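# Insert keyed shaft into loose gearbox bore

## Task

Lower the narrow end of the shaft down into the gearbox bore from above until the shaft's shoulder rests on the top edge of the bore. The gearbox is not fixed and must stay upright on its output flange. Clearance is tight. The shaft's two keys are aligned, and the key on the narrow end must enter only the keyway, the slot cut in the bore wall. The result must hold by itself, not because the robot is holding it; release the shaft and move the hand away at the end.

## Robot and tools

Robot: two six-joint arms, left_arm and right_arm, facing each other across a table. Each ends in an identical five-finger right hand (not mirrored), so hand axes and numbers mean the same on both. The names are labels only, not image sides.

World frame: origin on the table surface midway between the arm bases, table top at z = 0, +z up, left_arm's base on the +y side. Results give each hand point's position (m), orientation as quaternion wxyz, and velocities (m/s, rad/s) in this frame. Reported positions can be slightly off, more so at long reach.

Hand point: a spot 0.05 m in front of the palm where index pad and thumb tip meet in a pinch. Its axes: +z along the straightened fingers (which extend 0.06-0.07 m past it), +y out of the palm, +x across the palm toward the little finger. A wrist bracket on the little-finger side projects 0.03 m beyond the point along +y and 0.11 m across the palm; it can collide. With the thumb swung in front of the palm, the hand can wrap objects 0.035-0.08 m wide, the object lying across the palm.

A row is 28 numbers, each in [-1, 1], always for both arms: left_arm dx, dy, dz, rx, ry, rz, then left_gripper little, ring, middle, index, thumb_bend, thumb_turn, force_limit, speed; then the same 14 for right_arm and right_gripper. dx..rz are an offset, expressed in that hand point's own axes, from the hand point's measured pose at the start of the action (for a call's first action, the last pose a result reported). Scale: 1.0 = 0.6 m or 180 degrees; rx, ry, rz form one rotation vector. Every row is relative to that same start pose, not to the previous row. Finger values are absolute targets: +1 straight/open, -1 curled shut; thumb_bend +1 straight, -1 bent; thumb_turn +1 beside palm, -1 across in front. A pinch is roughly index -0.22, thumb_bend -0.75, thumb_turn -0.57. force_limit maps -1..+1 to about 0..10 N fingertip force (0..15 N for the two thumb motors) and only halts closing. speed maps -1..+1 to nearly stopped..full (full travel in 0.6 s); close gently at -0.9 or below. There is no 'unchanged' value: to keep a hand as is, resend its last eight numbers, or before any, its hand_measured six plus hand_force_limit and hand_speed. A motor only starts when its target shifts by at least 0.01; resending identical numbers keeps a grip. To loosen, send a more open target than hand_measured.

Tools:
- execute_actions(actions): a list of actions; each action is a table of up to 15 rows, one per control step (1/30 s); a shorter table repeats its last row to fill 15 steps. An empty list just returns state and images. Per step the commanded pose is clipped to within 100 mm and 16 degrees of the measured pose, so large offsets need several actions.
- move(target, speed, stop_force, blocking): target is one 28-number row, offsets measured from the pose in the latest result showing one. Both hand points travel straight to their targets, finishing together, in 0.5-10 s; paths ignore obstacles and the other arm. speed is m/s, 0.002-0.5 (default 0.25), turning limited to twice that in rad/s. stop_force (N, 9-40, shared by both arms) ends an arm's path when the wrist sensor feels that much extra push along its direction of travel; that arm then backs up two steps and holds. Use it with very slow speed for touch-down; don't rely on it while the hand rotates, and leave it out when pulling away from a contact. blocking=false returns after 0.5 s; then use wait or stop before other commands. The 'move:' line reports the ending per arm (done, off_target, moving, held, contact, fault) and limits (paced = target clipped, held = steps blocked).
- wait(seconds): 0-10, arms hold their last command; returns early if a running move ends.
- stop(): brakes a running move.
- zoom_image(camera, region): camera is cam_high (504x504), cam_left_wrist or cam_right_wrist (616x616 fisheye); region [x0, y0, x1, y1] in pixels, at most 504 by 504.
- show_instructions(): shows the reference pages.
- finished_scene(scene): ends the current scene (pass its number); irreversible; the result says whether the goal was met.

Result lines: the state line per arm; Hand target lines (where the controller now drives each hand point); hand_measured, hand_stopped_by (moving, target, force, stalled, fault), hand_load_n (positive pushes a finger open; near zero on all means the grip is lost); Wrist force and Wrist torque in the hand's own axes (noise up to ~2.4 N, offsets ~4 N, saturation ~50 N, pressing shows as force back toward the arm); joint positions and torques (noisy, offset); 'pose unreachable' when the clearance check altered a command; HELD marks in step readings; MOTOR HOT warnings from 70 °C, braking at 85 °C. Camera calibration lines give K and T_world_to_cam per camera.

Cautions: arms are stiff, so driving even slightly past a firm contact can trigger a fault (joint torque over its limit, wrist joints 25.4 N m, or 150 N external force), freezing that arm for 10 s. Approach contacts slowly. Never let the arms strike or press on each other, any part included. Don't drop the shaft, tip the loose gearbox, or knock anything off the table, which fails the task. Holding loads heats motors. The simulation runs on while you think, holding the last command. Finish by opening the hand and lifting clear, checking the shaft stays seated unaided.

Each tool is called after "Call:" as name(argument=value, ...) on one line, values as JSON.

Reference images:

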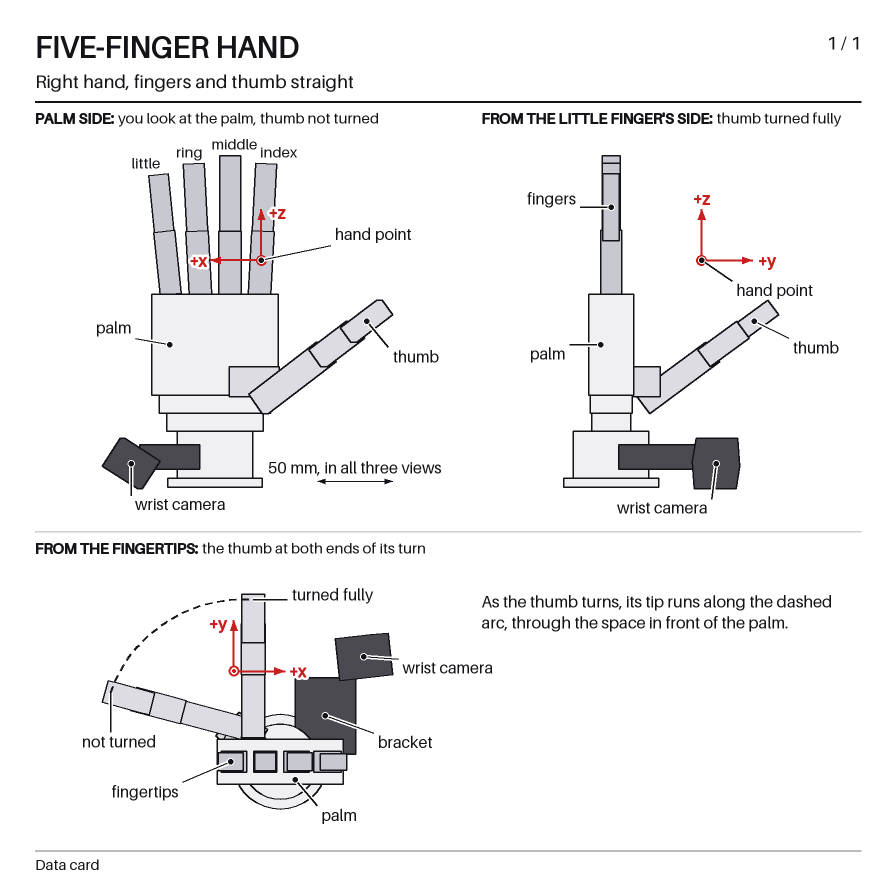

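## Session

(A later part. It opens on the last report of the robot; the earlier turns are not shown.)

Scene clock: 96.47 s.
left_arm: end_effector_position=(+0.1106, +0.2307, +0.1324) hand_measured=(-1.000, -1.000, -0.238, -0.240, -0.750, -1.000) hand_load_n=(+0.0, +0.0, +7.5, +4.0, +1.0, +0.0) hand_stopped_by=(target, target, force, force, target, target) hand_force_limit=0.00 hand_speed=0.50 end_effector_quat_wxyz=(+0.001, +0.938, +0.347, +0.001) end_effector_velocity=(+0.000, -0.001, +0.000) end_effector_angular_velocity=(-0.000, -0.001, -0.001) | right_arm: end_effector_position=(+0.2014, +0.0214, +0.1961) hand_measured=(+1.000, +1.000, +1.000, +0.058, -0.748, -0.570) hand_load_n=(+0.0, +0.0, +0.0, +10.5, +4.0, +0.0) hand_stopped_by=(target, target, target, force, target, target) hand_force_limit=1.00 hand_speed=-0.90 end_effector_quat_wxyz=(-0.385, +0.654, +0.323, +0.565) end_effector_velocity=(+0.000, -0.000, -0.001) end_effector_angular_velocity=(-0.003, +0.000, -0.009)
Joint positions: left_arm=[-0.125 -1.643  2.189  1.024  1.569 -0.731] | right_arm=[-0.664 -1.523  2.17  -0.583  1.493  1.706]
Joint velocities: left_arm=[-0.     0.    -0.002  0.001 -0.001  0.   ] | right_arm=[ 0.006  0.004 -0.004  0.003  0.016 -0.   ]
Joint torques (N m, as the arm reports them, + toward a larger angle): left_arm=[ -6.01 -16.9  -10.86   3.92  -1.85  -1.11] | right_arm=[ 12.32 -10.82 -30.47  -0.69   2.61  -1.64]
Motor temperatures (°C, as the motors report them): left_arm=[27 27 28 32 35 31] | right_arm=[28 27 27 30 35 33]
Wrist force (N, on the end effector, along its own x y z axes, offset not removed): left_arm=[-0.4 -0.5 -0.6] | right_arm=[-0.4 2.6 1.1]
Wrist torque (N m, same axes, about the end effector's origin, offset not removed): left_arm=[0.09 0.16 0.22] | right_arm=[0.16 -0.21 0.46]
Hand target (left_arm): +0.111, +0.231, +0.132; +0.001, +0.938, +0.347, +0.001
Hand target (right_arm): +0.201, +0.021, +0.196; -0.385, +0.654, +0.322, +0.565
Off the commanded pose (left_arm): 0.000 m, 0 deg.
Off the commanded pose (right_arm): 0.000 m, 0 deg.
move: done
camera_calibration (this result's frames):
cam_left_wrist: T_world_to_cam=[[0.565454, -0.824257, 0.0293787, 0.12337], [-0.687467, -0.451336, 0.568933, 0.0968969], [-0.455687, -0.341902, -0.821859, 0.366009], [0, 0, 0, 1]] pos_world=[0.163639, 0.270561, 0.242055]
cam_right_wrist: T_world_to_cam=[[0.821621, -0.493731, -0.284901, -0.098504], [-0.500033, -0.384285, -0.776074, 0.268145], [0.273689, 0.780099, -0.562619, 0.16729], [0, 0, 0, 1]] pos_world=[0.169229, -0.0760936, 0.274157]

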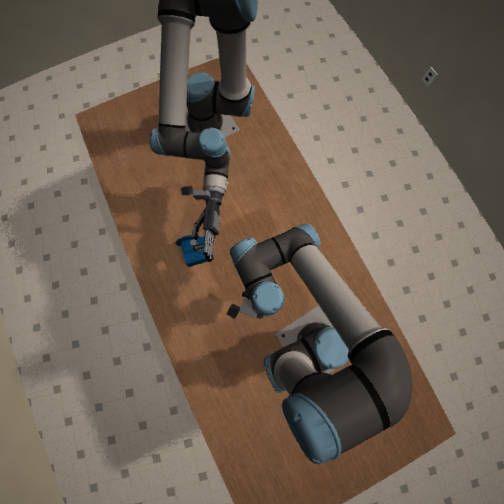

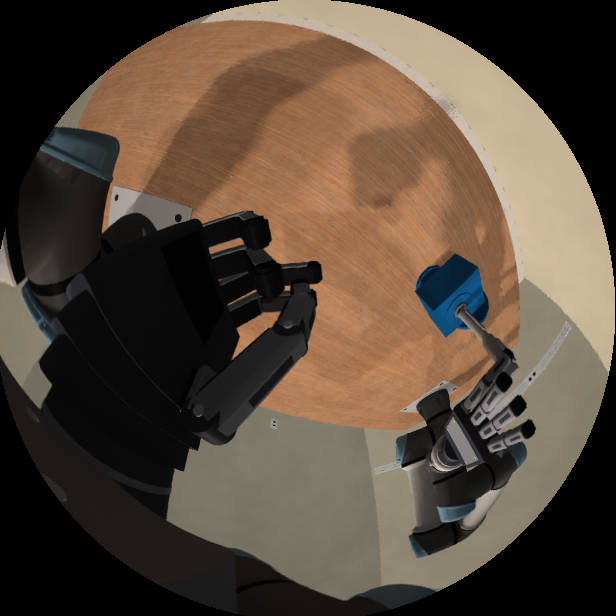

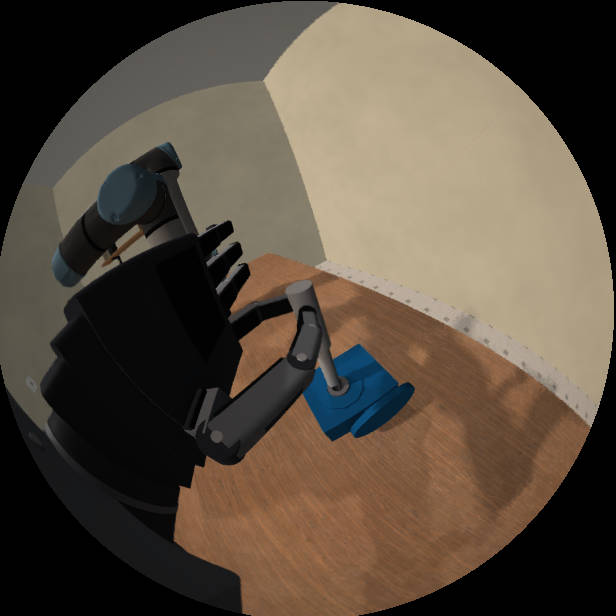

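Call:
move(target=[0,0,0,0,0,0,-1,-1,-1,-1,-0.75,-1,0,0.5,-0.006,0.005,0.0004,0,0,0,1,1,1,-0.55,-0.75,-0.57,1,-0.9], speed=0.02)

Call:
zoom_image(camera="cam_left_wrist", region=[440,290,500,350])

Call:
zoom_image(camera="cam_right_wrist", region=[310,350,370,410])

Scene clock: 97.33 s.
left_arm: end_effector_position=(+0.1106, +0.2307, +0.1324) hand_measured=(-1.000, -1.000, -0.238, -0.240, -0.750, -1.000) hand_load_n=(+0.0, +0.0, +7.5, +4.0, +1.0, +0.0) hand_stopped_by=(target, target, force, force, target, target) hand_force_limit=0.00 hand_speed=0.50 end_effector_quat_wxyz=(+0.001, +0.938, +0.347, +0.001) end_effector_velocity=(+0.000, -0.000, +0.000) end_effector_angular_velocity=(-0.000, +0.000, +0.001) | right_arm: end_effector_position=(+0.2034, +0.0202, +0.1922) hand_measured=(+1.000, +1.000, +1.000, +0.058, -0.748, -0.570) hand_load_n=(+0.0, +0.0, +0.0, +10.5, +4.0, +0.0) hand_stopped_by=(target, target, target, force, target, target) hand_force_limit=1.00 hand_speed=-0.90 end_effector_quat_wxyz=(-0.385, +0.654, +0.323, +0.565) end_effector_velocity=(+0.001, -0.001, -0.001) end_effector_angular_velocity=(-0.000, +0.000, -0.002)
Joint positions: left_arm=[-0.125 -1.643  2.189  1.024  1.569 -0.731] | right_arm=[-0.671 -1.518  2.177 -0.595  1.486  1.706]
Joint velocities: left_arm=[ 0.001  0.    -0.001  0.     0.    -0.   ] | right_arm=[-0.003  0.001  0.001 -0.002 -0.001 -0.   ]
Joint torques (N m, as the arm reports them, + toward a larger angle): left_arm=[ -5.62 -17.27 -11.29   3.42  -1.76  -1.17] | right_arm=[-14.99 -11.48 -10.12  -3.58  -2.48  -1.66]
Motor temperatures (°C, as the motors report them): left_arm=[27 27 28 32 35 31] | right_arm=[28 27 27 30 35 33]
Wrist force (N, on the end effector, along its own x y z axes, offset not removed): left_arm=[1.1 3.2 -0.3] | right_arm=[-4.3 -2.0 -0.6]
Wrist torque (N m, same axes, about the end effector's origin, offset not removed): left_arm=[0.70 -0.33 0.26] | right_arm=[-0.25 0.28 0.01]
Hand target (left_arm): +0.111, +0.231, +0.132; +0.001, +0.938, +0.347, +0.001
Hand target (right_arm): +0.203, +0.020, +0.192; -0.385, +0.654, +0.323, +0.565
Off the commanded pose (left_arm): 0.000 m, 0 deg.
Off the commanded pose (right_arm): 0.000 m, 0 deg.
move: done
camera_calibration (this result's frames):
cam_left_wrist: T_world_to_cam=[[0.565454, -0.824257, 0.0293612, 0.123377], [-0.687467, -0.451348, 0.568923, 0.0969031], [-0.455687, -0.341885, -0.821866, 0.366008], [0, 0, 0, 1]] pos_world=[0.163639, 0.270564, 0.242057]
cam_right_wrist: T_world_to_cam=[[0.821618, -0.493732, -0.284907, -0.101928], [-0.500042, -0.384292, -0.776065, 0.265697], [0.27368, 0.780095, -0.562628, 0.165453], [0, 0, 0, 1]] pos_world=[0.171324, -0.0772893, 0.270247]

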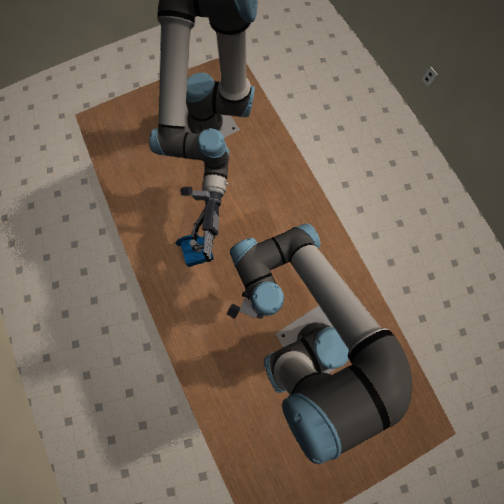

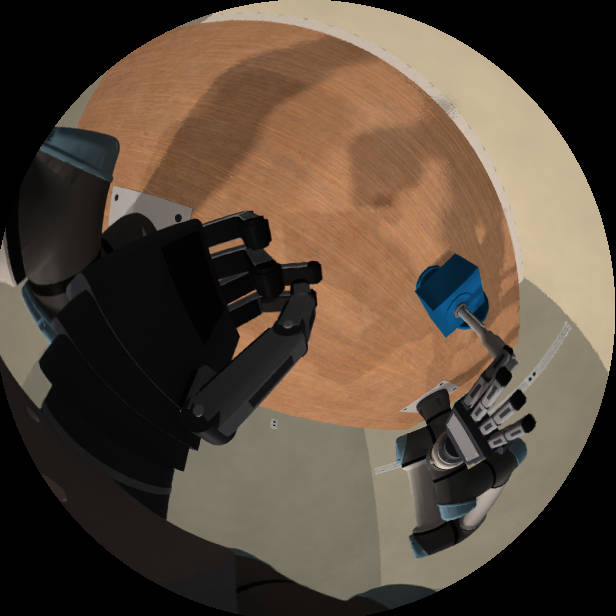

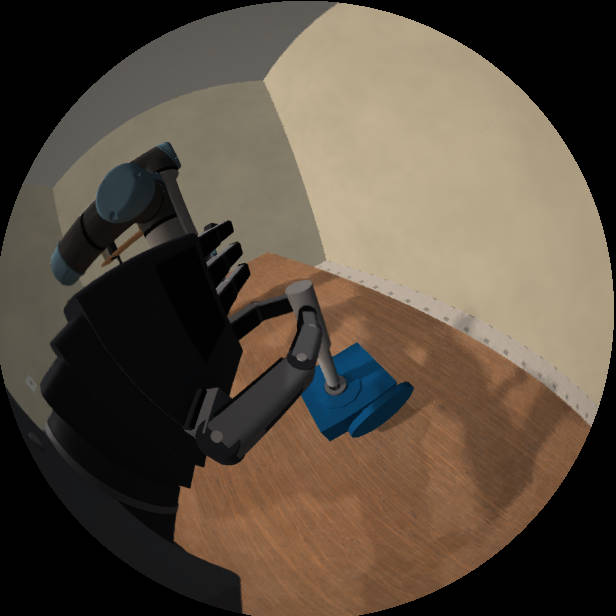

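Region (440, 290, 500, 350) of cam_left_wrist's 616x616 image, scaled by 8.400, with more detail than that image has.

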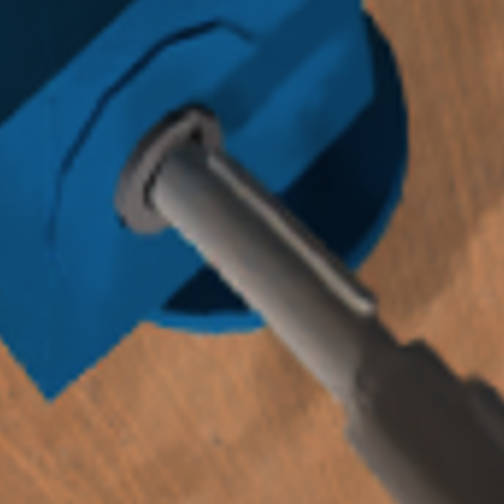

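Region (310, 350, 370, 410) of cam_right_wrist's 616x616 image, scaled by 8.400, with more detail than that image has.

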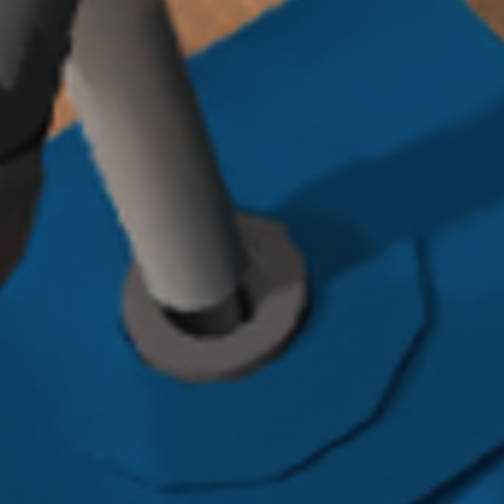

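Close; 0.7 mm more +y and descend 8 mm.

Call:
move(target=[0,0,0,0,0,0,-1,-1,-1,-1,-0.75,-1,0,0.5,-0.013,0.0032,0.0008,0,0,0,1,1,1,-0.55,-0.75,-0.57,1,-0.9], speed=0.006, stop_force=9)

Call:
zoom_image(camera="cam_left_wrist", region=[440,290,500,350])

Call:
zoom_image(camera="cam_right_wrist", region=[310,350,370,410])

Scene clock: 98.17 s.
left_arm: end_effector_position=(+0.1106, +0.2307, +0.1324) hand_measured=(-1.000, -1.000, -0.238, -0.240, -0.750, -1.000) hand_load_n=(+0.0, +0.0, +7.5, +4.0, +1.0, +0.0) hand_stopped_by=(target, target, force, force, target, target) hand_force_limit=0.00 hand_speed=0.50 end_effector_quat_wxyz=(+0.001, +0.938, +0.347, +0.001) end_effector_velocity=(-0.000, -0.000, +0.000) end_effector_angular_velocity=(+0.001, +0.000, -0.001) | right_arm: end_effector_position=(+0.2037, +0.0200, +0.1899) hand_measured=(+1.000, +1.000, +1.000, +0.058, -0.748, -0.570) hand_load_n=(+0.0, +0.0, +0.0, +10.5, +2.0, -3.0) hand_stopped_by=(target, target, target, force, target, target) hand_force_limit=1.00 hand_speed=-0.90 end_effector_quat_wxyz=(-0.385, +0.654, +0.323, +0.565) end_effector_velocity=(+0.000, +0.000, +0.003) end_effector_angular_velocity=(+0.002, -0.001, -0.001)
Joint positions: left_arm=[-0.125 -1.643  2.189  1.024  1.569 -0.731] | right_arm=[-0.672 -1.514  2.181 -0.602  1.485  1.706]
Joint velocities: left_arm=[-0.     0.001 -0.001  0.001  0.001  0.   ] | right_arm=[ 0.    -0.003 -0.004  0.005  0.001  0.   ]
Joint torques (N m, as the arm reports them, + toward a larger angle): left_arm=[ -5.48 -16.65 -11.51   3.09  -1.78  -1.11] | right_arm=[ -4.5  -22.73 -25.51   1.53  -0.1   -0.84]
Motor temperatures (°C, as the motors report them): left_arm=[27 27 28 32 35 31] | right_arm=[28 27 27 30 35 33]
Wrist force (N, on the end effector, along its own x y z axes, offset not removed): left_arm=[-2.7 -2.6 0.5] | right_arm=[5.4 -1.9 2.4]
Wrist torque (N m, same axes, about the end effector's origin, offset not removed): left_arm=[-0.33 0.32 -0.20] | right_arm=[-0.32 0.16 0.03]
Hand target (left_arm): +0.111, +0.231, +0.132; +0.001, +0.938, +0.347, +0.001
Hand target (right_arm): +0.204, +0.020, +0.190; -0.385, +0.654, +0.323, +0.565
Off the commanded pose (left_arm): 0.000 m, 0 deg.
Off the commanded pose (right_arm): 0.006 m, 0 deg.
move: contact (right_arm)
camera_calibration (this result's frames):
cam_left_wrist: T_world_to_cam=[[0.565454, -0.824257, 0.029361, 0.123377], [-0.687467, -0.451348, 0.568923, 0.0969032], [-0.455687, -0.341885, -0.821866, 0.366008], [0, 0, 0, 1]] pos_world=[0.163639, 0.270564, 0.242057]
cam_right_wrist: T_world_to_cam=[[0.821585, -0.493788, -0.284905, -0.102883], [-0.500134, -0.384452, -0.775927, 0.263886], [0.273612, 0.779981, -0.56282, 0.164262], [0, 0, 0, 1]] pos_world=[0.171562, -0.0774724, 0.267894]

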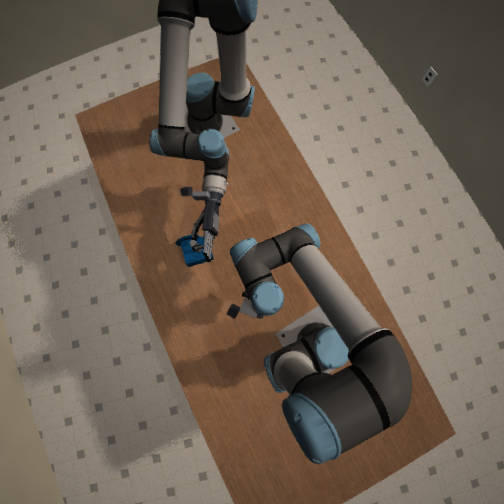

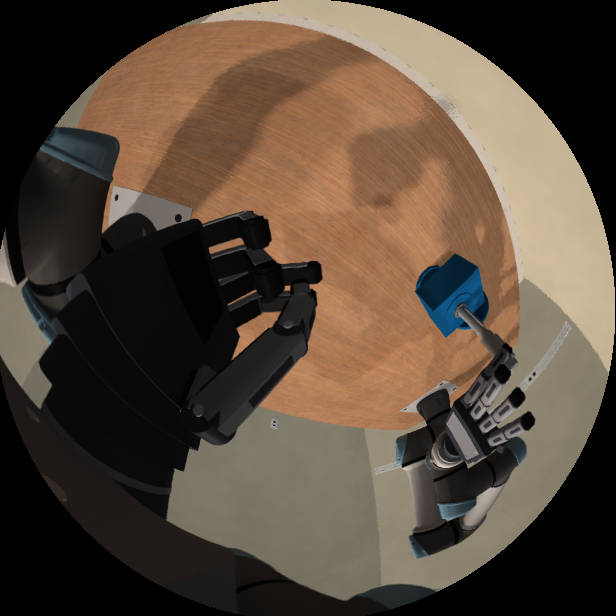

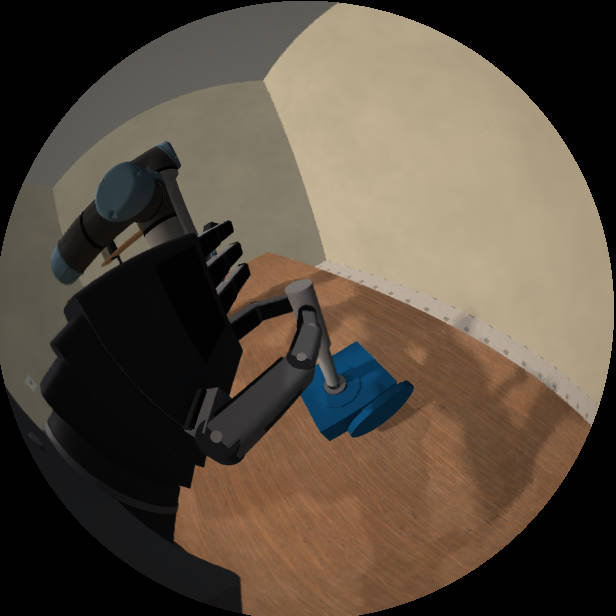

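Region (440, 290, 500, 350) of cam_left_wrist's 616x616 image, scaled by 8.400, with more detail than that image has.

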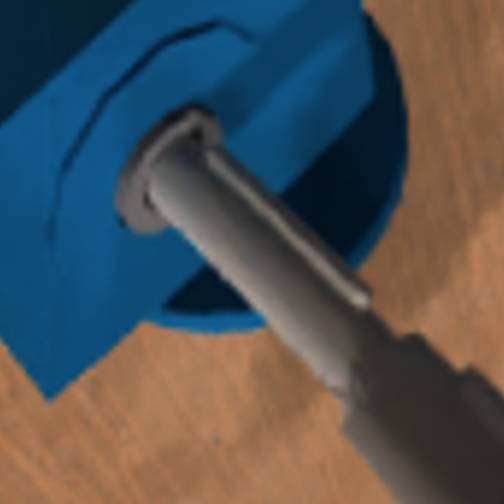

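Region (310, 350, 370, 410) of cam_right_wrist's 616x616 image, scaled by 8.400, with more detail than that image has.

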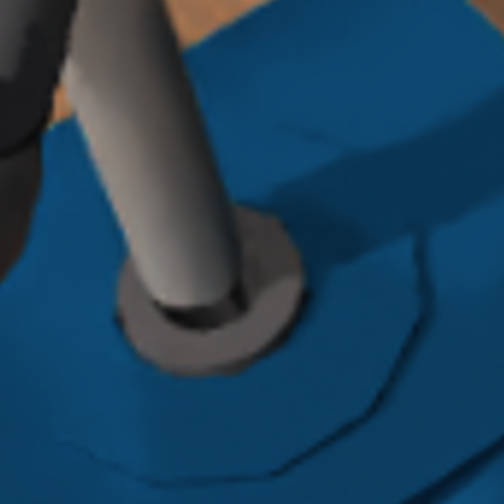

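Call:
move(target=[0,0,0,0,0,0,-1,-1,-1,-1,-0.75,-1,0,0.5,0.002,0.0015,-0.005,0,0,0,1,1,1,-0.6,-0.75,-0.57,1,-0.9], speed=0.01)

Call:
move(target=[0,0,0,0,0,0,-1,-1,-1,-1,-0.75,-1,0,0.5,-0.012,0.0017,0.0008,0,0,0,1,1,1,-0.6,-0.75,-0.57,1,-0.9], speed=0.005, stop_force=9)

Call:
zoom_image(camera="cam_left_wrist", region=[440,290,500,350])

Call:
zoom_image(camera="cam_right_wrist", region=[310,350,370,410])

Scene clock: 99.10 s.
left_arm: end_effector_position=(+0.1106, +0.2307, +0.1324) hand_measured=(-1.000, -1.000, -0.238, -0.240, -0.750, -1.000) hand_load_n=(+0.0, +0.0, +7.5, +4.0, +1.0, +0.0) hand_stopped_by=(target, target, force, force, target, target) hand_force_limit=0.00 hand_speed=0.50 end_effector_quat_wxyz=(+0.001, +0.938, +0.347, +0.001) end_effector_velocity=(+0.000, -0.001, +0.000) end_effector_angular_velocity=(-0.001, -0.001, -0.001) | right_arm: end_effector_position=(+0.2032, +0.0170, +0.1911) hand_measured=(+1.000, +1.000, +1.000, +0.058, -0.748, -0.570) hand_load_n=(+0.0, +0.0, +0.0, +10.5, +3.5, -1.0) hand_stopped_by=(target, target, target, force, target, target) hand_force_limit=1.00 hand_speed=-0.90 end_effector_quat_wxyz=(-0.385, +0.654, +0.323, +0.565) end_effector_velocity=(+0.001, -0.001, +0.001) end_effector_angular_velocity=(+0.001, -0.001, -0.001)
Joint positions: left_arm=[-0.125 -1.643  2.189  1.024  1.569 -0.731] | right_arm=[-0.676 -1.524  2.187 -0.599  1.481  1.705]
Joint velocities: left_arm=[ 0.     0.001 -0.001 -0.001 -0.001  0.001] | right_arm=[-0.002 -0.002  0.001 -0.001 -0.     0.   ]
Joint torques (N m, as the arm reports them, + toward a larger angle): left_arm=[ -5.06 -17.1  -10.86   3.13  -1.87  -1.06] | right_arm=[-15.13 -26.86  -9.54  -0.72  -2.61  -1.74]
Motor temperatures (°C, as the motors report them): left_arm=[27 27 28 32 35 31] | right_arm=[28 27 27 30 35 33]
Wrist force (N, on the end effector, along its own x y z axes, offset not removed): left_arm=[-3.4 0.9 3.1] | right_arm=[-5.1 -0.2 0.7]
Wrist torque (N m, same axes, about the end effector's origin, offset not removed): left_arm=[-0.14 0.36 0.00] | right_arm=[-0.08 0.49 0.08]
Hand target (left_arm): +0.111, +0.231, +0.132; +0.001, +0.938, +0.347, +0.001
Hand target (right_arm): +0.203, +0.017, +0.191; -0.385, +0.654, +0.323, +0.565
Off the commanded pose (left_arm): 0.000 m, 0 deg.
Off the commanded pose (right_arm): 0.000 m, 0 deg.
move: done
camera_calibration (this result's frames):
cam_left_wrist: T_world_to_cam=[[0.565454, -0.824257, 0.0293615, 0.123377], [-0.687467, -0.451348, 0.568923, 0.0969031], [-0.455687, -0.341885, -0.821866, 0.366008], [0, 0, 0, 1]] pos_world=[0.163639, 0.270564, 0.242057]
cam_right_wrist: T_world_to_cam=[[0.821589, -0.493781, -0.284907, -0.103589], [-0.50013, -0.384446, -0.775933, 0.263432], [0.27361, 0.779988, -0.562811, 0.167437], [0, 0, 0, 1]] pos_world=[0.171045, -0.0804742, 0.269128]

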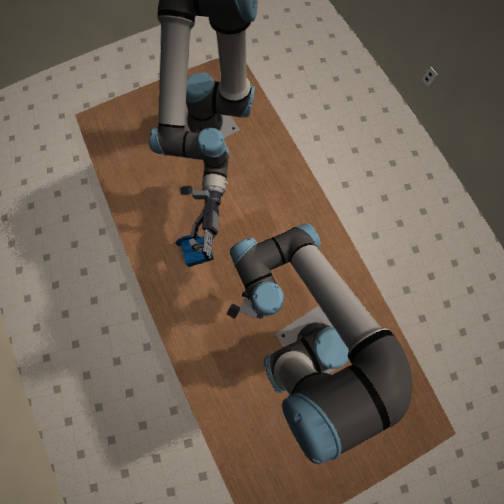

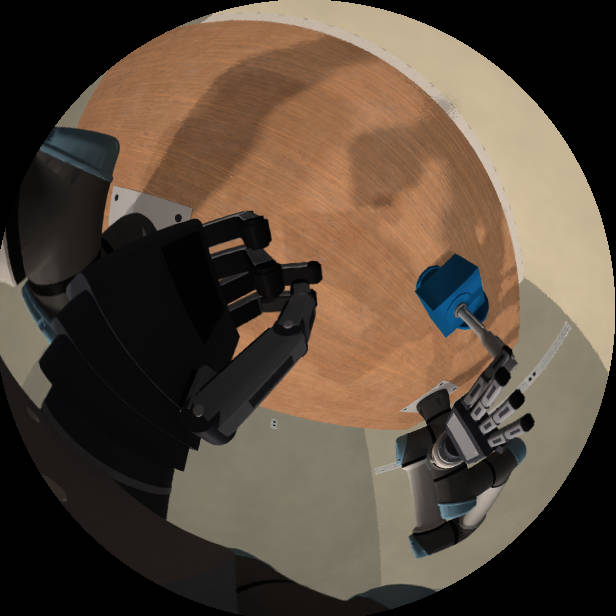

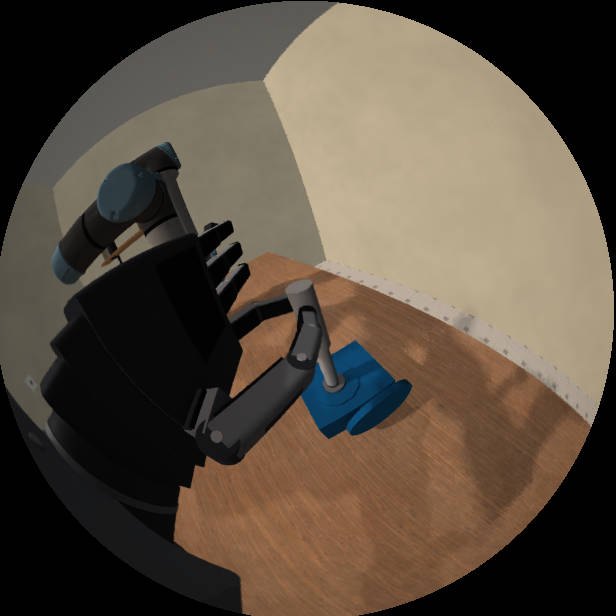

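Scene clock: 100.43 s.
left_arm: end_effector_position=(+0.1106, +0.2307, +0.1324) hand_measured=(-1.000, -1.000, -0.238, -0.240, -0.750, -1.000) hand_load_n=(+0.0, +0.0, +7.5, +4.0, +1.0, +0.0) hand_stopped_by=(target, target, force, force, target, target) hand_force_limit=0.00 hand_speed=0.50 end_effector_quat_wxyz=(+0.001, +0.938, +0.347, +0.001) end_effector_velocity=(+0.000, +0.000, -0.000) end_effector_angular_velocity=(+0.000, -0.001, -0.000) | right_arm: end_effector_position=(+0.2031, +0.0170, +0.1861) hand_measured=(+1.000, +1.000, +1.000, +0.058, -0.748, -0.570) hand_load_n=(+0.0, +0.0, +0.0, +10.0, +2.5, -2.5) hand_stopped_by=(target, target, target, force, target, target) hand_force_limit=1.00 hand_speed=-0.90 end_effector_quat_wxyz=(-0.385, +0.654, +0.323, +0.565) end_effector_velocity=(-0.000, +0.000, +0.002) end_effector_angular_velocity=(+0.001, -0.001, +0.001)
Joint positions: left_arm=[-0.125 -1.643  2.189  1.024  1.569 -0.731] | right_arm=[-0.676 -1.515  2.194 -0.614  1.481  1.705]
Joint velocities: left_arm=[ 0.001  0.     0.    -0.    -0.001  0.001] | right_arm=[ 0.    -0.003 -0.003  0.005 -0.     0.   ]
Joint torques (N m, as the arm reports them, + toward a larger angle): left_arm=[ -5.36 -17.38 -11.01   3.1   -1.77  -1.17] | right_arm=[ -8.94 -23.6  -26.27   1.57   0.17  -0.67]
Motor temperatures (°C, as the motors report them): left_arm=[27 27 28 32 35 31] | right_arm=[28 27 27 30 35 33]
Wrist force (N, on the end effector, along its own x y z axes, offset not removed): left_arm=[-2.2 -0.5 2.8] | right_arm=[5.3 -4.0 2.2]
Wrist torque (N m, same axes, about the end effector's origin, offset not removed): left_arm=[-0.40 0.30 -0.14] | right_arm=[-0.61 0.29 0.09]
Hand target (left_arm): +0.111, +0.231, +0.132; +0.001, +0.938, +0.347, +0.001
Hand target (right_arm): +0.203, +0.017, +0.187; -0.385, +0.654, +0.323, +0.565
Off the commanded pose (left_arm): 0.000 m, 0 deg.
Off the commanded pose (right_arm): 0.002 m, 0 deg.
move: contact (right_arm)
camera_calibration (this result's frames):
cam_left_wrist: T_world_to_cam=[[0.565454, -0.824257, 0.0293613, 0.123377], [-0.687467, -0.451348, 0.568923, 0.0969032], [-0.455687, -0.341885, -0.821866, 0.366008], [0, 0, 0, 1]] pos_world=[0.163639, 0.270564, 0.242057]
cam_right_wrist: T_world_to_cam=[[0.821552, -0.493846, -0.2849, -0.105019], [-0.500231, -0.384625, -0.775779, 0.25951], [0.273536, 0.779859, -0.563026, 0.164729], [0, 0, 0, 1]] pos_world=[0.171034, -0.0805142, 0.264149]

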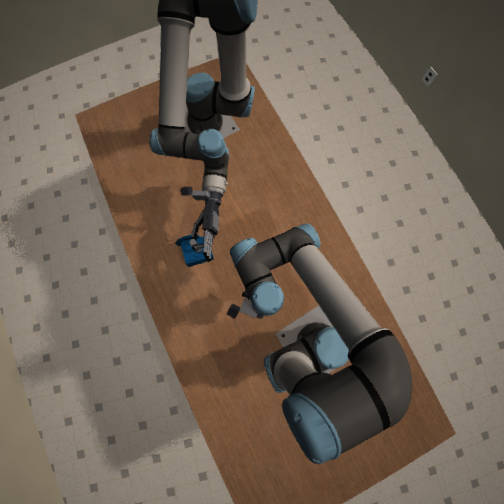

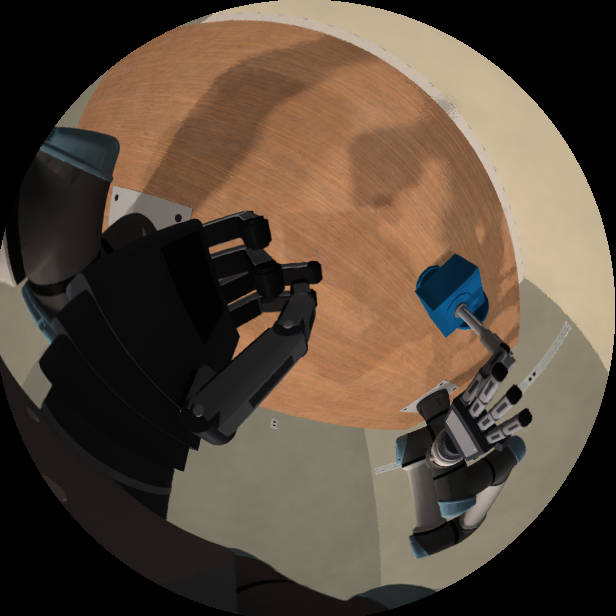

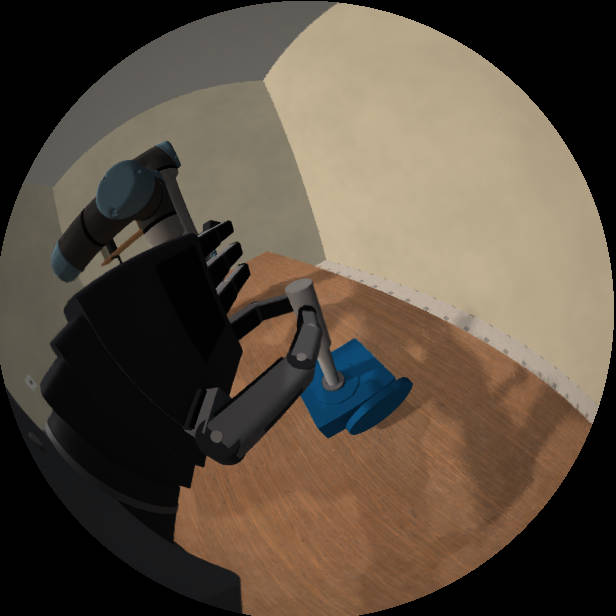

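Region (440, 290, 500, 350) of cam_left_wrist's 616x616 image, scaled by 8.400, with more detail than that image has.

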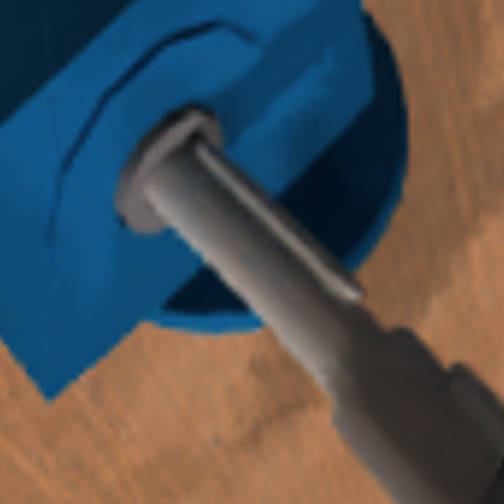

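Region (310, 350, 370, 410) of cam_right_wrist's 616x616 image, scaled by 8.400, with more detail than that image has.

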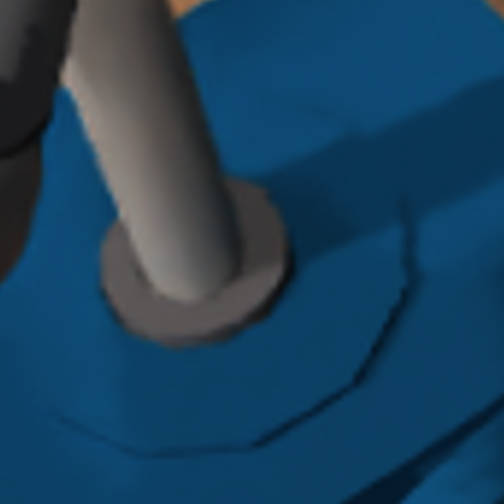

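Call:
move(target=[0,0,0,0,0,0,-1,-1,-1,-1,-0.75,-1,0,0.5,0.002,-0.0033,0.0007,-0.0439,0.0062,0.0028,1,1,1,-0.6,-0.75,-0.57,1,-0.9], speed=0.04)

Call:
move(target=[0,0,0,0,0,0,-1,-1,-1,-1,-0.75,-1,0,0.5,-0.016,0.0022,0.001,0,0,0,1,1,1,-0.6,-0.75,-0.57,1,-0.9], speed=0.005, stop_force=9)

Call:
zoom_image(camera="cam_left_wrist", region=[440,290,500,350])

Scene clock: 102.73 s.
left_arm: end_effector_position=(+0.1106, +0.2307, +0.1324) hand_measured=(-1.000, -1.000, -0.238, -0.240, -0.750, -1.000) hand_load_n=(+0.0, +0.0, +7.5, +4.0, +1.0, +0.0) hand_stopped_by=(target, target, force, force, target, target) hand_force_limit=0.00 hand_speed=0.50 end_effector_quat_wxyz=(+0.001, +0.938, +0.347, +0.001) end_effector_velocity=(+0.000, -0.000, +0.000) end_effector_angular_velocity=(-0.001, -0.000, -0.000) | right_arm: end_effector_position=(+0.2018, +0.0183, +0.1875) hand_measured=(+1.000, +1.000, +1.000, +0.058, -0.746, -0.570) hand_load_n=(+0.0, +0.0, +0.0, +9.0, +3.5, +0.5) hand_stopped_by=(target, target, target, force, target, target) hand_force_limit=1.00 hand_speed=-0.90 end_effector_quat_wxyz=(-0.345, +0.675, +0.277, +0.591) end_effector_velocity=(-0.000, +0.000, -0.000) end_effector_angular_velocity=(-0.001, +0.001, -0.010)
Joint positions: left_arm=[-0.125 -1.643  2.189  1.024  1.569 -0.731] | right_arm=[-0.569 -1.465  2.134 -0.604  1.726  1.721]
Joint velocities: left_arm=[ 0.    -0.    -0.    -0.    -0.     0.001] | right_arm=[ 0.008  0.004 -0.006  0.003  0.019  0.001]
Joint torques (N m, as the arm reports them, + toward a larger angle): left_arm=[ -5.49 -17.07 -11.18   3.11  -1.82  -1.08] | right_arm=[ 12.34 -12.25 -30.64  -0.51   2.42   1.72]
Motor temperatures (°C, as the motors report them): left_arm=[27 27 28 32 35 31] | right_arm=[28 27 27 30 35 33]
Wrist force (N, on the end effector, along its own x y z axes, offset not removed): left_arm=[-3.8 2.5 0.2] | right_arm=[-0.9 -1.5 1.1]
Wrist torque (N m, same axes, about the end effector's origin, offset not removed): left_arm=[0.45 0.45 -0.37] | right_arm=[-0.34 -0.04 0.27]
Hand target (left_arm): +0.111, +0.231, +0.132; +0.001, +0.938, +0.347, +0.001
Hand target (right_arm): +0.202, +0.018, +0.188; -0.345, +0.675, +0.276, +0.591
Off the commanded pose (left_arm): 0.000 m, 0 deg.
Off the commanded pose (right_arm): 0.000 m, 0 deg.
move: done
camera_calibration (this result's frames):
cam_left_wrist: T_world_to_cam=[[0.565454, -0.824257, 0.0293611, 0.123377], [-0.687467, -0.451348, 0.568923, 0.0969033], [-0.455687, -0.341885, -0.821866, 0.366008], [0, 0, 0, 1]] pos_world=[0.163639, 0.270564, 0.242057]
cam_right_wrist: T_world_to_cam=[[0.745485, -0.602687, -0.28464, -0.0855774], [-0.548318, -0.311746, -0.775991, 0.26891], [0.378944, 0.734563, -0.562866, 0.144375], [0, 0, 0, 1]] pos_world=[0.156535, -0.0737974, 0.265577]

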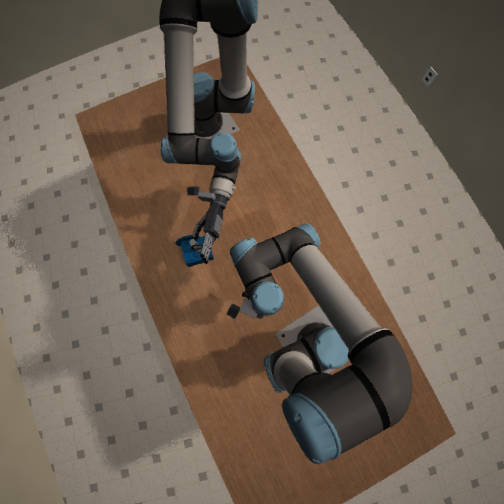

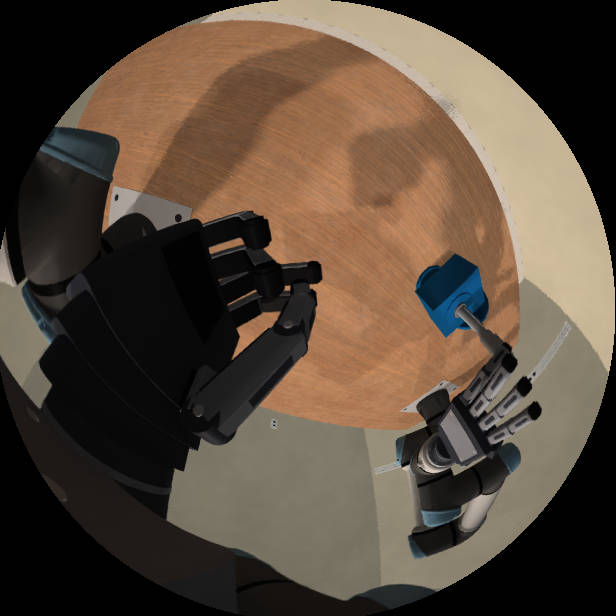

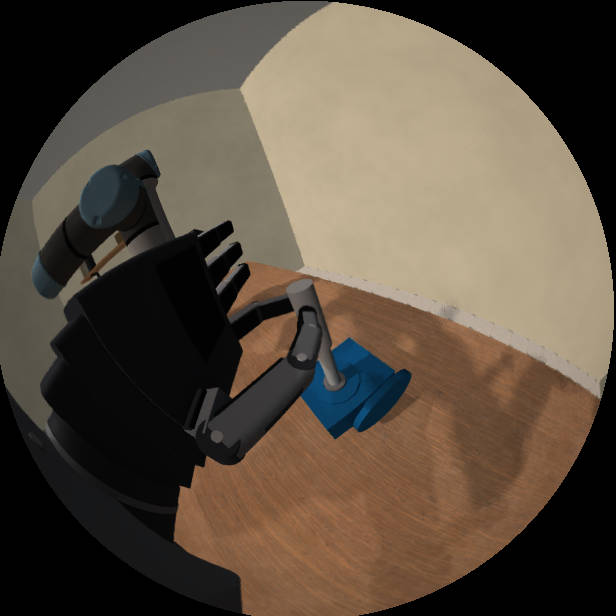

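Scene clock: 103.40 s.
left_arm: end_effector_position=(+0.1106, +0.2307, +0.1324) hand_measured=(-1.000, -1.000, -0.238, -0.240, -0.750, -1.000) hand_load_n=(+0.0, +0.0, +7.5, +4.0, +1.0, +0.0) hand_stopped_by=(target, target, force, force, target, target) hand_force_limit=0.00 hand_speed=0.50 end_effector_quat_wxyz=(+0.001, +0.938, +0.347, +0.001) end_effector_velocity=(-0.000, +0.000, -0.000) end_effector_angular_velocity=(+0.002, +0.000, -0.000) | right_arm: end_effector_position=(+0.2017, +0.0183, +0.1859) hand_measured=(+1.000, +1.000, +1.000, +0.058, -0.748, -0.570) hand_load_n=(+0.0, +0.0, +0.0, +8.5, +2.0, -2.0) hand_stopped_by=(target, target, target, force, target, target) hand_force_limit=1.00 hand_speed=-0.90 end_effector_quat_wxyz=(-0.345, +0.675, +0.277, +0.590) end_effector_velocity=(+0.000, -0.000, +0.002) end_effector_angular_velocity=(-0.001, +0.001, -0.001)
Joint positions: left_arm=[-0.125 -1.643  2.189  1.024  1.569 -0.731] | right_arm=[-0.569 -1.462  2.136 -0.609  1.726  1.721]
Joint velocities: left_arm=[0.    0.001 0.    0.001 0.    0.001] | right_arm=[-0.001 -0.003 -0.003  0.008  0.     0.   ]
Joint torques (N m, as the arm reports them, + toward a larger angle): left_arm=[ -5.34 -17.15 -11.05   3.13  -1.82  -1.09] | right_arm=[ -8.7  -26.77 -27.18   0.85  -2.34  -0.18]
Motor temperatures (°C, as the motors report them): left_arm=[27 27 28 32 35 31] | right_arm=[28 27 27 30 35 33]
Wrist force (N, on the end effector, along its own x y z axes, offset not removed): left_arm=[-4.1 -0.6 1.6] | right_arm=[3.3 -1.2 1.8]
Wrist torque (N m, same axes, about the end effector's origin, offset not removed): left_arm=[0.01 0.40 -0.21] | right_arm=[-0.21 0.31 0.18]
Hand target (left_arm): +0.111, +0.231, +0.132; +0.001, +0.938, +0.347, +0.001
Hand target (right_arm): +0.202, +0.018, +0.186; -0.345, +0.675, +0.277, +0.591
Off the commanded pose (left_arm): 0.000 m, 0 deg.
Off the commanded pose (right_arm): 0.008 m, 0 deg.
move: contact (right_arm)
camera_calibration (this result's frames):
cam_left_wrist: T_world_to_cam=[[0.565454, -0.824257, 0.0293611, 0.123377], [-0.687467, -0.451348, 0.568923, 0.0969032], [-0.455687, -0.341885, -0.821866, 0.366008], [0, 0, 0, 1]] pos_world=[0.163639, 0.270564, 0.242057]
cam_right_wrist: T_world_to_cam=[[0.745586, -0.602569, -0.284626, -0.085951], [-0.548372, -0.312062, -0.775826, 0.267499], [0.378668, 0.734526, -0.563101, 0.143593], [0, 0, 0, 1]] pos_world=[0.156399, -0.0737876, 0.263926]

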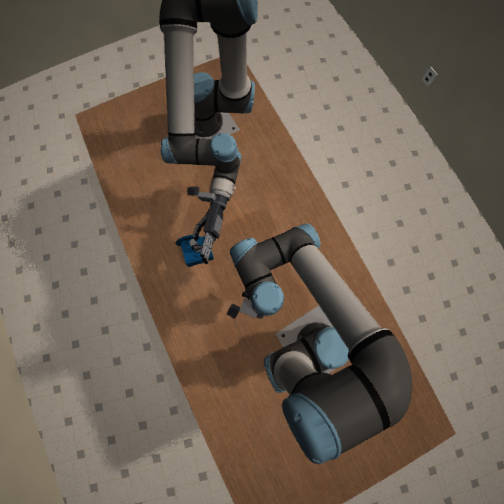

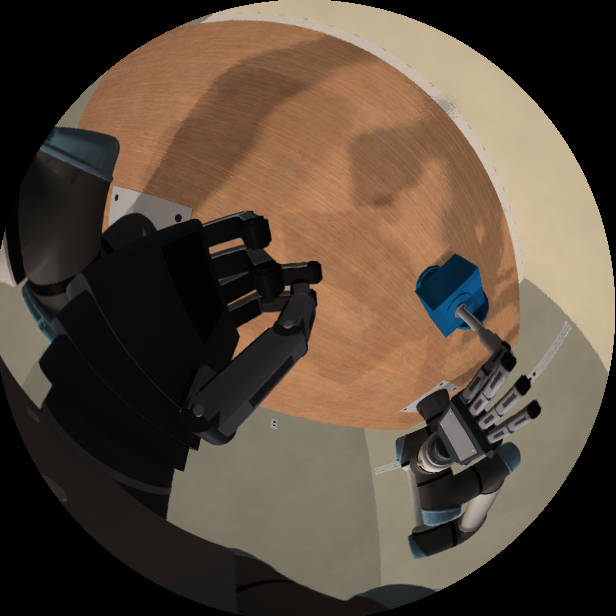

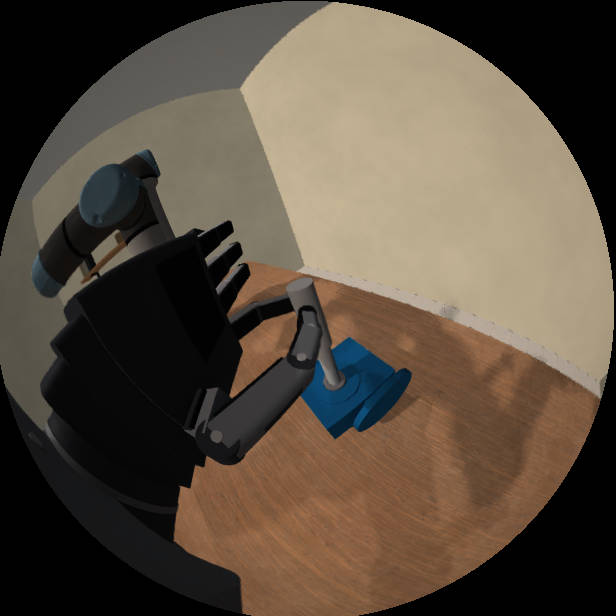

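Region (440, 290, 500, 350) of cam_left_wrist's 616x616 image, scaled by 8.400, with more detail than that image has.

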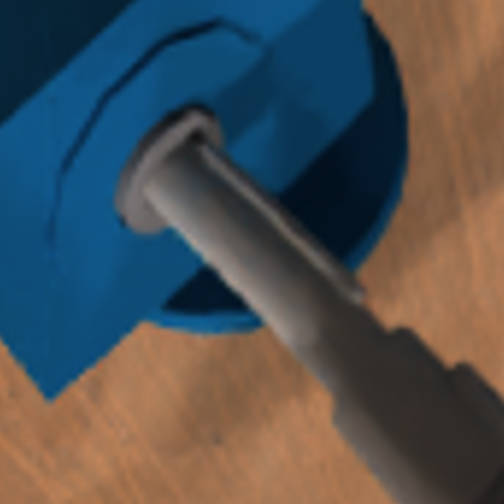

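Call:
move(target=[0.19,0.24,0.03,0,0,0.28,-1,-1,-1,-1,-0.75,-1,0,0.5,0.0066,-0.001,-0.0004,0,0,0,1,1,1,-0.65,-0.75,-0.57,1,-0.9], speed=0.25)

Call:
zoom_image(camera="cam_left_wrist", region=[380,220,560,420])

Scene clock: 105.87 s.
left_arm: end_effector_position=(+0.2909, +0.1954, +0.1149) hand_measured=(-1.000, -1.000, -0.238, -0.240, -0.750, -1.000) hand_load_n=(+0.0, +0.0, +7.5, +4.0, +1.0, +0.0) hand_stopped_by=(target, target, force, force, target, target) hand_force_limit=0.00 hand_speed=0.50 end_effector_quat_wxyz=(-0.000, +0.996, -0.085, +0.002) end_effector_velocity=(+0.001, -0.000, +0.000) end_effector_angular_velocity=(-0.002, +0.002, -0.006) | right_arm: end_effector_position=(+0.2016, +0.0184, +0.1899) hand_measured=(+1.000, +1.000, +1.000, +0.056, -0.748, -0.570) hand_load_n=(+0.0, +0.0, +0.0, +9.0, +3.5, +0.0) hand_stopped_by=(target, target, target, force, target, target) hand_force_limit=1.00 hand_speed=-0.90 end_effector_quat_wxyz=(-0.345, +0.675, +0.277, +0.590) end_effector_velocity=(-0.000, -0.000, -0.000) end_effector_angular_velocity=(+0.000, +0.000, +0.000)
Joint positions: left_arm=[ 0.555 -1.14   1.626  1.083  1.568  0.828] | right_arm=[-0.569 -1.469  2.131 -0.596  1.726  1.721]
Joint velocities: left_arm=[ 0.003  0.004 -0.006  0.002  0.002  0.009] | right_arm=[ 0. -0.  0. -0. -0.  0.]
Joint torques (N m, as the arm reports them, + toward a larger angle): left_arm=[ 12.29 -28.91 -24.81   4.05   1.9    2.08] | right_arm=[ 13.12 -29.33 -30.53  -0.69   2.56   0.76]
Motor temperatures (°C, as the motors report them): left_arm=[27 27 28 32 35 31] | right_arm=[28 27 27 30 35 33]
Wrist force (N, on the end effector, along its own x y z axes, offset not removed): left_arm=[-3.8 -1.5 1.6] | right_arm=[-4.0 1.1 2.7]
Wrist torque (N m, same axes, about the end effector's origin, offset not removed): left_arm=[-0.28 0.41 -0.10] | right_arm=[-0.06 0.48 0.07]
Hand target (left_arm): +0.291, +0.195, +0.115; -0.000, +0.996, -0.085, +0.002
Hand target (right_arm): +0.202, +0.018, +0.190; -0.345, +0.675, +0.277, +0.590
Off the commanded pose (left_arm): 0.000 m, 0 deg.
Off the commanded pose (right_arm): 0.000 m, 0 deg.
move: done
camera_calibration (this result's frames):
cam_left_wrist: T_world_to_cam=[[-0.274264, -0.961276, 0.026974, 0.264134], [-0.787603, 0.24063, 0.567256, 0.108951], [-0.55178, 0.134333, -0.8231, 0.356747], [0, 0, 0, 1]] pos_world=[0.355098, 0.179767, 0.22471]
cam_right_wrist: T_world_to_cam=[[0.745584, -0.602576, -0.284617, -0.0847699], [-0.548369, -0.312062, -0.775828, 0.27061], [0.378677, 0.73452, -0.563103, 0.145834], [0, 0, 0, 1]] pos_world=[0.156374, -0.0737509, 0.267939]

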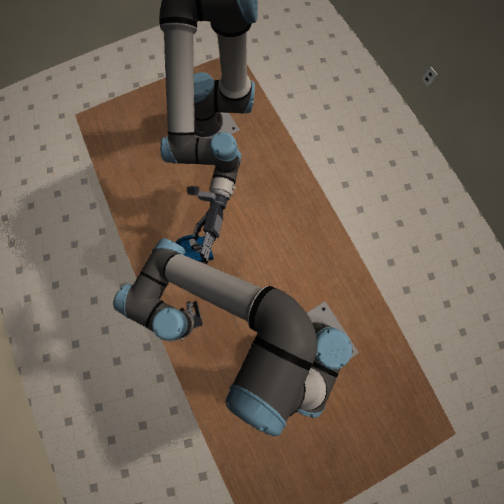

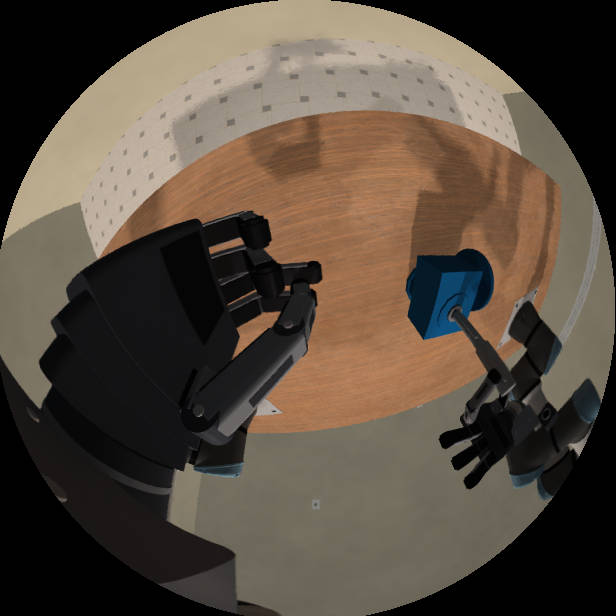

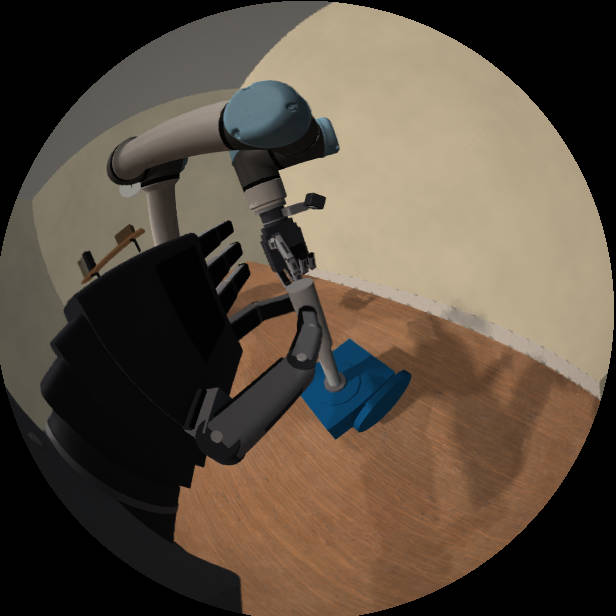

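Region (380, 220, 560, 420) of cam_left_wrist's 616x616 image, scaled by 2.520, with more detail than that image has; it fills the left 454 columns of this view, and the rest is white.

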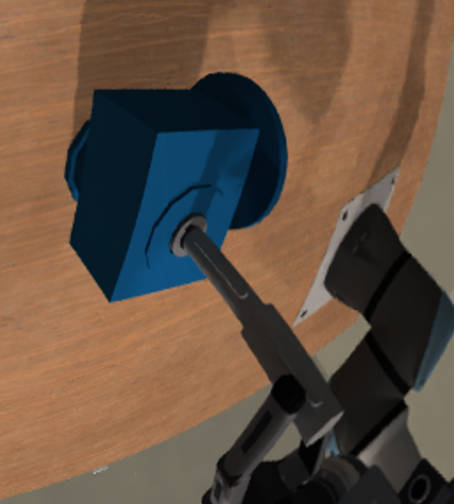

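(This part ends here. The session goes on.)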